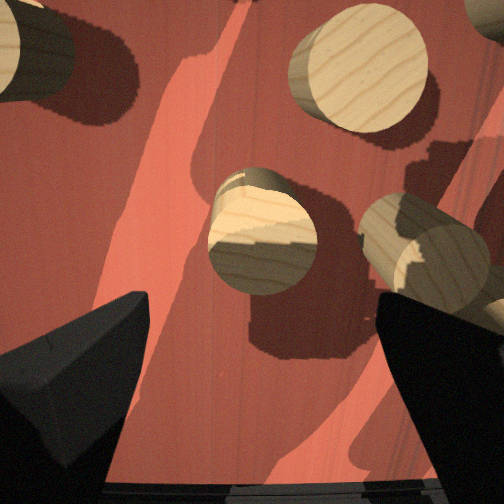

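>>> execute_actions:
  actions:
    - {"rows":[[-0.05,1.687,0.605,-0.495,0,1.571,0.55,-0.065,1.589,1.162,-1.144,0,0.7,0.45],[-0.05,1.687,0.605,-0.495,0,1.571,0.55,-0.065,1.589,1.162,-1.144,0,0.7,0.45],[-0.05,1.687,0.605,-0.495,0,1.571,0.55,-0.065,1.589,1.162,-1.144,0,0.7,0.45],[-0.05,1.687,0.605,-0.495,0,1.571,0.55,-0.065,1.589,1.162,-1.144,0,0.7,0.45],[-0.05,1.687,0.605,-0.495,0,1.571,0.55,-0.065,1.589,1.162,-1.144,0,0.7,0.45],[-0.05,1.687,0.605,-0.495,0,1.571,0.55,-0.065,1.589,1.162,-1.144,0,0.7,0.45],[-0.05,1.62,0.652,-0.605,0,1.571,0.55,-0.065,1.589,1.162,-1.144,0,0.7,0.45],[-0.05,1.62,0.652,-0.605,0,1.571,0.55,-0.065,1.589,1.162,-1.144,0,0.7,0.45],[-0.05,1.62,0.652,-0.605,0,1.571,0.55,-0.065,1.589,1.162,-1.144,0,0.7,0.45],[-0.05,1.555,0.7,-0.72,0,1.571,0.55,-0.065,1.589,1.162,-1.144,0,0.7,0.45],[-0.05,1.555,0.7,-0.72,0,1.571,0.55,-0.065,1.589,1.162,-1.144,0,0.7,0.45],[-0.05,1.491,0.75,-0.83,0,1.571,0.55,-0.065,1.615,1.095,-1.05,0,0.7,0.45]],"steps":15}
  pictures: false

>>> execute_actions:
  actions:
    - {"rows":[[-0.05,1.3,0.6,-0.5,0,1.571,0.6,-0.065,1.643,1.03,-0.957,0,0.7,0.45],[-0.05,1.3,0.6,-0.5,0,1.571,0.6,-0.065,1.643,1.03,-0.957,0,0.7,0.45],[-0.05,1.3,0.6,-0.5,0,1.571,0.6,-0.065,1.643,1.03,-0.957,0,0.7,0.45],[-0.428,1.1,0.45,0.75,0,1.571,0.6,-0.065,1.674,0.963,-0.863,0,0.7,0.45],[-0.428,1.1,0.45,0.75,0,1.571,0.6,-0.065,1.674,0.963,-0.863,0,0.7,0.45],[-0.428,1.1,0.45,0.75,0,1.571,0.6,-0.065,1.674,0.963,-0.863,0,0.7,0.45],[-0.428,1.1,0.45,0.75,0,1.571,0.6,-0.065,1.674,0.963,-0.863,0,0.7,0.45],[-0.428,1.1,0.45,0.75,0,1.571,0.6,-0.065,1.674,0.963,-0.863,0,0.7,0.45],[-0.428,1.1,0.45,0.75,0,1.571,0.6,-0.065,1.674,0.963,-0.863,0,0.7,0.45],[-0.428,1.1,0.45,0.75,0,1.571,0.6,-0.065,1.674,0.963,-0.863,0,0.7,0.1],[-0.428,1.1,0.45,0.75,0,1.571,0.6,-0.065,1.674,0.963,-0.863,0,0.7,0.1],[-0.428,1.1,0.45,0.75,0,1.571,0.6,-0.065,1.674,0.963,-0.863,0,0.7,0.1],[-0.428,1.1,0.45,0.75,0,1.571,0.6,-0.065,1.674,0.963,-0.863,0,0.7,0.1],[-0.428,1.1,0.45,0.75,0,1.571,0.6,-0.065,1.674,0.963,-0.863,0,0.7,0],[-0.428,1.1,0.45,0.75,0,1.571,0.6,-0.065,1.674,0.963,-0.863,0,0.7,-0.3]],"steps":15}
  pictures: false

>>> execute_actions:
  actions:
    - {"rows":[[-0.428,1.1,0.35,0.75,0,1.571,0.6,-0.065,1.674,0.963,-0.863,0,0.7,-0.3],[-0.428,1.1,0.35,0.75,0,1.571,0.6,-0.065,1.674,0.963,-0.863,0,0.7,-0.3],[-0.428,1.1,0.35,0.75,0,1.571,0.6,-0.065,1.674,0.963,-0.863,0,0.7,-0.3],[-0.428,1.1,0.35,0.75,0,1.571,0.6,-0.065,1.643,1.03,-0.957,0,0.7,-0.3],[-0.428,1.1,0.35,0.75,0,1.571,0.6,-0.065,1.643,1.03,-0.957,0,0.7,-0.3],[-0.428,1.1,0.35,0.75,0,1.571,0.6,-0.065,1.615,1.095,-1.05,0,0.7,-0.3],[-0.428,1.1,0.35,0.75,0,1.571,0.6,-0.065,1.615,1.095,-1.05,0,0.7,-0.3],[-0.428,1.1,0.35,0.75,0,1.571,0.6,-0.065,1.589,1.162,-1.144,0,0.7,-0.3],[-0.428,1.1,0.35,0.75,0,1.571,0.6,-0.065,1.589,1.162,-1.144,0,0.7,-0.3],[-0.428,1.1,0.35,0.75,0,1.571,0.6,-0.065,1.56,1.23,-1.2,0,0.7,-0.3],[-0.428,1.1,0.35,0.75,0,1.571,0.6,-0.065,1.56,1.23,-1.2,0,0.7,-0.3],[-0.428,1.1,0.35,0.75,0,1.571,0.6,-0.065,1.56,1.23,-1.2,0,0.7,-0.3],[-0.428,1.1,0.35,0.75,0,1.571,0.6,-0.218,1.42,1.15,0,0,0,-0.3]],"steps":15}
  pictures: false

>>> execute_actions:
  actions:
    - {"rows":[[-0.428,1.1,0.35,0.75,0,1.571,0.6,-0.218,1.42,1.1,0.537,0,0,-0.3],[-0.428,1.1,0.35,0.75,0,1.571,0.6,-0.218,1.42,1.1,0.537,0,0,-0.3],[-0.428,1.1,0.35,0.75,0,1.571,0.6,-0.218,1.42,1.1,0.537,0,0,-0.3],[-0.428,1.1,0.35,0.75,0,1.571,0.6,-0.218,1.42,1.1,0.537,0,0,-0.3],[-0.428,1.1,0.35,0.75,0,1.571,0.6,-0.218,1.42,1.1,0.537,0,0,-0.3],[-0.428,1.1,0.35,0.75,0,1.571,0.6,-0.218,1.42,1.1,0.537,0,0,-0.3],[-0.428,1.1,0.35,0.75,0,1.571,0.6,-0.218,1.42,1.1,0.537,0,0,-0.3],[-0.428,1.1,0.35,0.75,0,1.571,0.6,-0.218,1.424,0.885,0.537,0,0,-0.3]],"steps":15}
  pictures: false

>>> execute_actions:
  actions:
    - {"rows":[[-0.428,1.1,0.35,0.75,0,1.571,0.6,-0.218,1.424,0.885,0.537,0,0,-0.3],[-0.428,1.1,0.35,0.75,0,1.571,0.6,-0.218,1.424,0.885,0.537,0,0,-0.3],[-0.428,1.1,0.35,0.75,0,1.571,0.6,-0.218,1.424,0.885,0.537,0,0,-0.3],[-0.428,1.1,0.35,0.75,0,1.571,0.6,-0.218,1.424,0.885,0.537,0,0,-0.3],[-0.428,1.31,0.47,0.84,0,1.571,0.6,-0.218,1.424,0.885,0.537,0,0,-0.3]],"steps":15}

Scene clock: 584.90 s of 17941.00 s.
left_arm: end_effector_position=(+0.0431, +0.2244, +0.1424) grip_measured=+0.548 end_effector_quat_wxyz=(+0.078, +0.705, +0.076, -0.701) end_effector_velocity=(+0.020, -0.084, +0.162) end_effector_angular_velocity=(-0.420, -0.100, +0.010) | right_arm: end_effector_position=(-0.1472, -0.2181, +0.1394) grip_measured=+0.450 end_effector_quat_wxyz=(+0.641, -0.296, +0.636, +0.312) end_effector_velocity=(-0.002, -0.036, -0.112) end_effector_angular_velocity=(-0.291, +0.008, -0.107)
Joint positions: left_arm=[-0.052  1.512  0.732 -0.787 -0.005  1.571  0.066] | right_arm=[-0.063  1.596  1.12  -1.071 -0.002  0.688  0.061]
Joint velocities: left_arm=[ 0.002 -0.413  0.364 -0.344 -0.007 -0.007  0.001] | right_arm=[ 0.002  0.203 -0.242  0.154 -0.007  0.11  -0.   ]
Joint torques (N m, as the arm reports them, + toward a larger angle): left_arm=[ 0.19 -3.4   4.54 -0.01  0.24 -0.07] | right_arm=[-0.25 -5.82  5.38  0.24  0.05  0.1 ]
Motor temperatures (°C, as the motors report them): left_arm=[30 41 39 38 28 30] | right_arm=[31 38 40 39 28 29]
Heat: left arm: hottest shoulder 41 °C (+0.0 °C/min); right arm: hottest elbow 40 °C (+0.0 °C/min).
Steps of this call (steps 1 to 30: the robot went on to your last target; steps 31 to 517: nothing new was sent; steps 518 to 532: all 15 steps of this action). Readings (joint positions):
518: left_arm=[-0.052 1.683 0.608 -0.497 -0.005 1.571] | right_arm=[-0.055 1.571 1.145 -1.143 -0.002 0.057]
519: left_arm=[-0.052 1.683 0.608 -0.497 -0.005 1.571] | right_arm=[-0.057 1.573 1.147 -1.144 -0.002 0.131]
521: left_arm=[-0.052 1.683 0.608 -0.496 -0.005 1.571] | right_arm=[-0.061 1.576 1.151 -1.144 -0.002 0.270]
525: left_arm=[-0.052 1.665 0.622 -0.553 -0.005 1.571] | right_arm=[-0.062 1.578 1.152 -1.144 -0.002 0.550]
532: the state above

Scene clock: 585.40 s of 17941.00 s.
left_arm: end_effector_position=(-0.0553, +0.1170, +0.2621) grip_measured=+0.600 end_effector_quat_wxyz=(+0.320, +0.574, -0.413, -0.630) end_effector_velocity=(-0.041, -0.193, +0.391) end_effector_angular_velocity=(-1.989, +0.322, -0.020) | right_arm: end_effector_position=(-0.1472, -0.2231, +0.0844) grip_measured=+0.036 end_effector_quat_wxyz=(+0.640, -0.300, +0.640, +0.302) end_effector_velocity=(+0.010, -0.005, +0.001) end_effector_angular_velocity=(-0.017, -0.051, -0.015)
Joint positions: left_arm=[-0.422  1.109  0.458  0.172  0.     1.571  0.068] | right_arm=[-0.063  1.67   0.967 -0.866 -0.002  0.697  0.041]
Joint velocities: left_arm=[-0.037 -0.027 -0.012  2.    -0.007 -0.022 -0.   ] | right_arm=[-0.007 -0.007 -0.002 -0.022  0.051  0.007 -0.187]
Joint torques (N m, as the arm reports them, + toward a larger angle): left_arm=[-0.26 -3.88  6.47  2.08  0.05 -0.08] | right_arm=[-0.17 -6.23  5.35  0.25  0.02  0.11]
Motor temperatures (°C, as the motors report them): left_arm=[30 41 39 38 28 30] | right_arm=[31 38 40 39 28 29]
Heat: left arm: hottest shoulder 41 °C (+0.0 °C/min); right arm: hottest elbow 40 °C (+0.0 °C/min).
Steps of this call (steps 1 to 15: all 15 steps of this action). Readings (joint positions):
1: left_arm=[-0.052 1.472 0.715 -0.741 -0.005 1.571] | right_arm=[-0.063 1.604 1.101 -1.043 -0.002 0.691]
2: left_arm=[-0.052 1.421 0.676 -0.667 -0.005 1.571] | right_arm=[-0.063 1.609 1.081 -1.009 -0.002 0.693]
4: left_arm=[-0.078 1.320 0.606 -0.544 -0.016 1.571] | right_arm=[-0.063 1.629 1.042 -0.960 -0.002 0.695]
8: left_arm=[-0.334 1.142 0.476 -0.295 -0.001 1.572] | right_arm=[-0.063 1.665 0.976 -0.886 -0.002 0.697]
15: the state above

Scene clock: 585.90 s of 17941.00 s.
left_arm: end_effector_position=(-0.0581, +0.1057, +0.3400) grip_measured=+0.600 end_effector_quat_wxyz=(+0.459, +0.460, -0.538, -0.537) end_effector_velocity=(+0.000, -0.000, +0.016) end_effector_angular_velocity=(-0.074, +0.019, +0.005) | right_arm: end_effector_position=(-0.1195, -0.1875, +0.1871) grip_measured=+0.006 end_effector_quat_wxyz=(+0.670, -0.247, +0.565, +0.413) end_effector_velocity=(+0.407, +0.302, +0.332) end_effector_angular_velocity=(+2.592, -1.050, +0.886)
Joint positions: left_arm=[-0.425  1.099  0.354  0.745  0.     1.571  0.068] | right_arm=[-0.154  1.485  1.17  -0.978 -0.004  0.502  0.039]
Joint velocities: left_arm=[-0.002  0.002 -0.002  0.081 -0.007 -0.007 -0.   ] | right_arm=[-1.111 -0.906 -0.139  1.897  0.242 -2.147  0.002]
Joint torques (N m, as the arm reports them, + toward a larger angle): left_arm=[-0.25 -2.79  6.7   2.    0.04 -0.11] | right_arm=[ 0.97 -6.35  5.7   0.9  -0.09 -0.13]
Motor temperatures (°C, as the motors report them): left_arm=[30 41 39 38 28 30] | right_arm=[32 39 40 39 28 29]
Heat: left arm: hottest shoulder 41 °C (+0.0 °C/min); right arm: hottest elbow 40 °C (+0.0 °C/min).
Steps of this call (steps 1 to 15: all 15 steps of this action). Readings (joint positions):
1: left_arm=[-0.424 1.108 0.443 0.251 0.000 1.571] | right_arm=[-0.063 1.669 0.967 -0.867 -0.000 0.697]
2: left_arm=[-0.424 1.102 0.422 0.320 0.000 1.571] | right_arm=[-0.063 1.670 0.967 -0.865 -0.000 0.697]
4: left_arm=[-0.425 1.100 0.382 0.441 0.000 1.571] | right_arm=[-0.063 1.670 0.975 -0.881 -0.000 0.698]
8: left_arm=[-0.425 1.103 0.354 0.674 0.000 1.571] | right_arm=[-0.063 1.646 1.058 -1.027 0.000 0.698]
15: the state above

Scene clock: 586.40 s of 17941.00 s.
left_arm: end_effector_position=(-0.0581, +0.1057, +0.3407) grip_measured=+0.600 end_effector_quat_wxyz=(+0.460, +0.459, -0.538, -0.537) end_effector_velocity=(+0.003, +0.001, -0.004) end_effector_angular_velocity=(+0.011, -0.009, +0.020) | right_arm: end_effector_position=(-0.0838, -0.0906, +0.2200) grip_measured=+0.007 end_effector_quat_wxyz=(+0.730, -0.177, +0.210, +0.625) end_effector_velocity=(+0.031, +0.205, +0.318) end_effector_angular_velocity=(+1.821, -0.291, +0.015)
Joint positions: left_arm=[-0.425  1.099  0.354  0.748  0.     1.571  0.068] | right_arm=[-0.218  1.436  0.878  0.001  0.003  0.006  0.039]
Joint velocities: left_arm=[-0.002 -0.002 -0.007 -0.007 -0.022  0.007 -0.   ] | right_arm=[-0.002  0.007 -0.09   1.941 -0.007 -0.022 -0.   ]
Joint torques (N m, as the arm reports them, + toward a larger angle): left_arm=[-0.21 -2.9   6.71  2.16  0.03 -0.11] | right_arm=[-0.04 -7.94  8.9   2.1  -0.11 -0.07]
Motor temperatures (°C, as the motors report them): left_arm=[30 41 39 38 28 30] | right_arm=[32 39 40 39 28 29]
Heat: left arm: hottest shoulder 41 °C (+0.0 °C/min); right arm: hottest elbow 40 °C (+0.0 °C/min).
Steps of this call (steps 1 to 15: all 15 steps of this action). Readings (joint positions):
1: left_arm=[-0.425 1.099 0.354 0.746 0.000 1.571] | right_arm=[-0.186 1.459 1.160 -0.906 0.002 0.431]
2: left_arm=[-0.425 1.099 0.354 0.746 0.000 1.571] | right_arm=[-0.205 1.440 1.149 -0.838 0.004 0.361]
4: left_arm=[-0.425 1.099 0.354 0.746 0.000 1.571] | right_arm=[-0.218 1.427 1.130 -0.709 0.003 0.220]
8: left_arm=[-0.425 1.099 0.354 0.748 0.000 1.571] | right_arm=[-0.218 1.425 1.073 -0.428 0.003 0.047]
15: the state above

Scene clock: 586.90 s of 17941.00 s.
left_arm: end_effector_position=(-0.0640, +0.0691, +0.3370) grip_measured=+0.600 end_effector_quat_wxyz=(+0.458, +0.461, -0.536, -0.539) end_effector_velocity=(+0.002, -0.005, +0.018) end_effector_angular_velocity=(-0.045, +0.014, +0.020) | right_arm: end_effector_position=(-0.0790, -0.0590, +0.3339) grip_measured=+0.005 end_effector_quat_wxyz=(+0.759, -0.004, +0.007, +0.651) end_effector_velocity=(-0.000, -0.000, +0.017) end_effector_angular_velocity=(+0.081, -0.005, +0.005)
Joint positions: left_arm=[-0.426  1.303  0.46   0.837  0.     1.571  0.068] | right_arm=[-0.218  1.429  0.882  0.53   0.003  0.003  0.039]
Joint velocities: left_arm=[-0.002 -0.002  0.037  0.007 -0.022 -0.007 -0.   ] | right_arm=[-0.002 -0.002 -0.002  0.081 -0.007  0.007  0.   ]
Joint torques (N m, as the arm reports them, + toward a larger angle): left_arm=[-0.23 -3.25  8.02  2.17  0.02 -0.11] | right_arm=[-0.01 -7.24  7.9   1.61 -0.09 -0.07]
Motor temperatures (°C, as the motors report them): left_arm=[30 41 39 38 28 30] | right_arm=[32 39 40 39 28 29]
Heat: left arm: hottest shoulder 41 °C (-1.0 °C/min); right arm: hottest elbow 40 °C (+0.0 °C/min).
Steps of this call (steps 1 to 15: all 15 steps of this action). Readings (joint positions):
1: left_arm=[-0.425 1.099 0.354 0.748 0.000 1.571] | right_arm=[-0.218 1.436 0.877 0.068 0.003 0.005]
2: left_arm=[-0.425 1.099 0.354 0.748 0.000 1.571] | right_arm=[-0.218 1.436 0.877 0.137 0.003 0.004]
4: left_arm=[-0.425 1.099 0.354 0.748 0.000 1.571] | right_arm=[-0.218 1.434 0.879 0.270 0.003 0.004]
8: left_arm=[-0.426 1.264 0.445 0.818 0.000 1.571] | right_arm=[-0.218 1.432 0.880 0.478 0.003 0.003]
15: the state above

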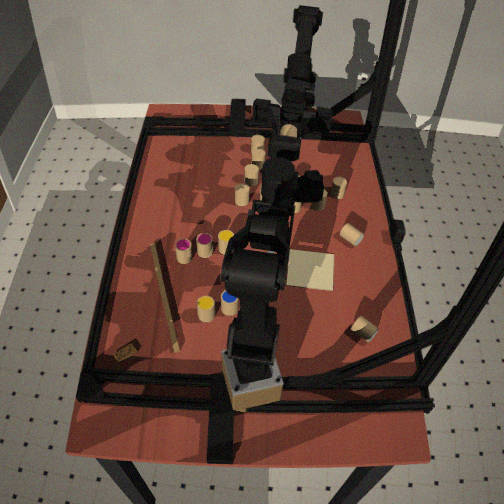

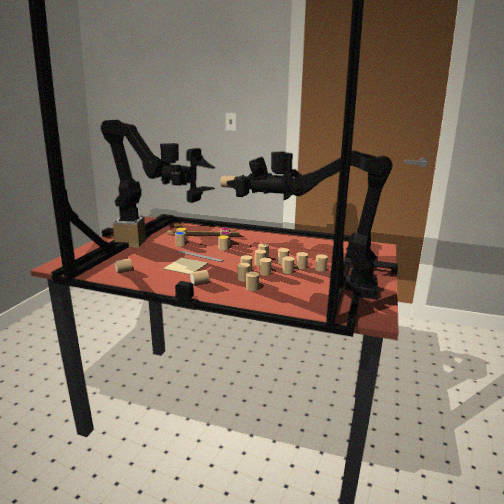

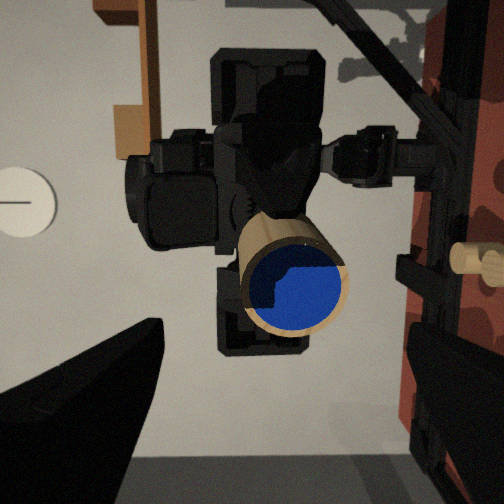

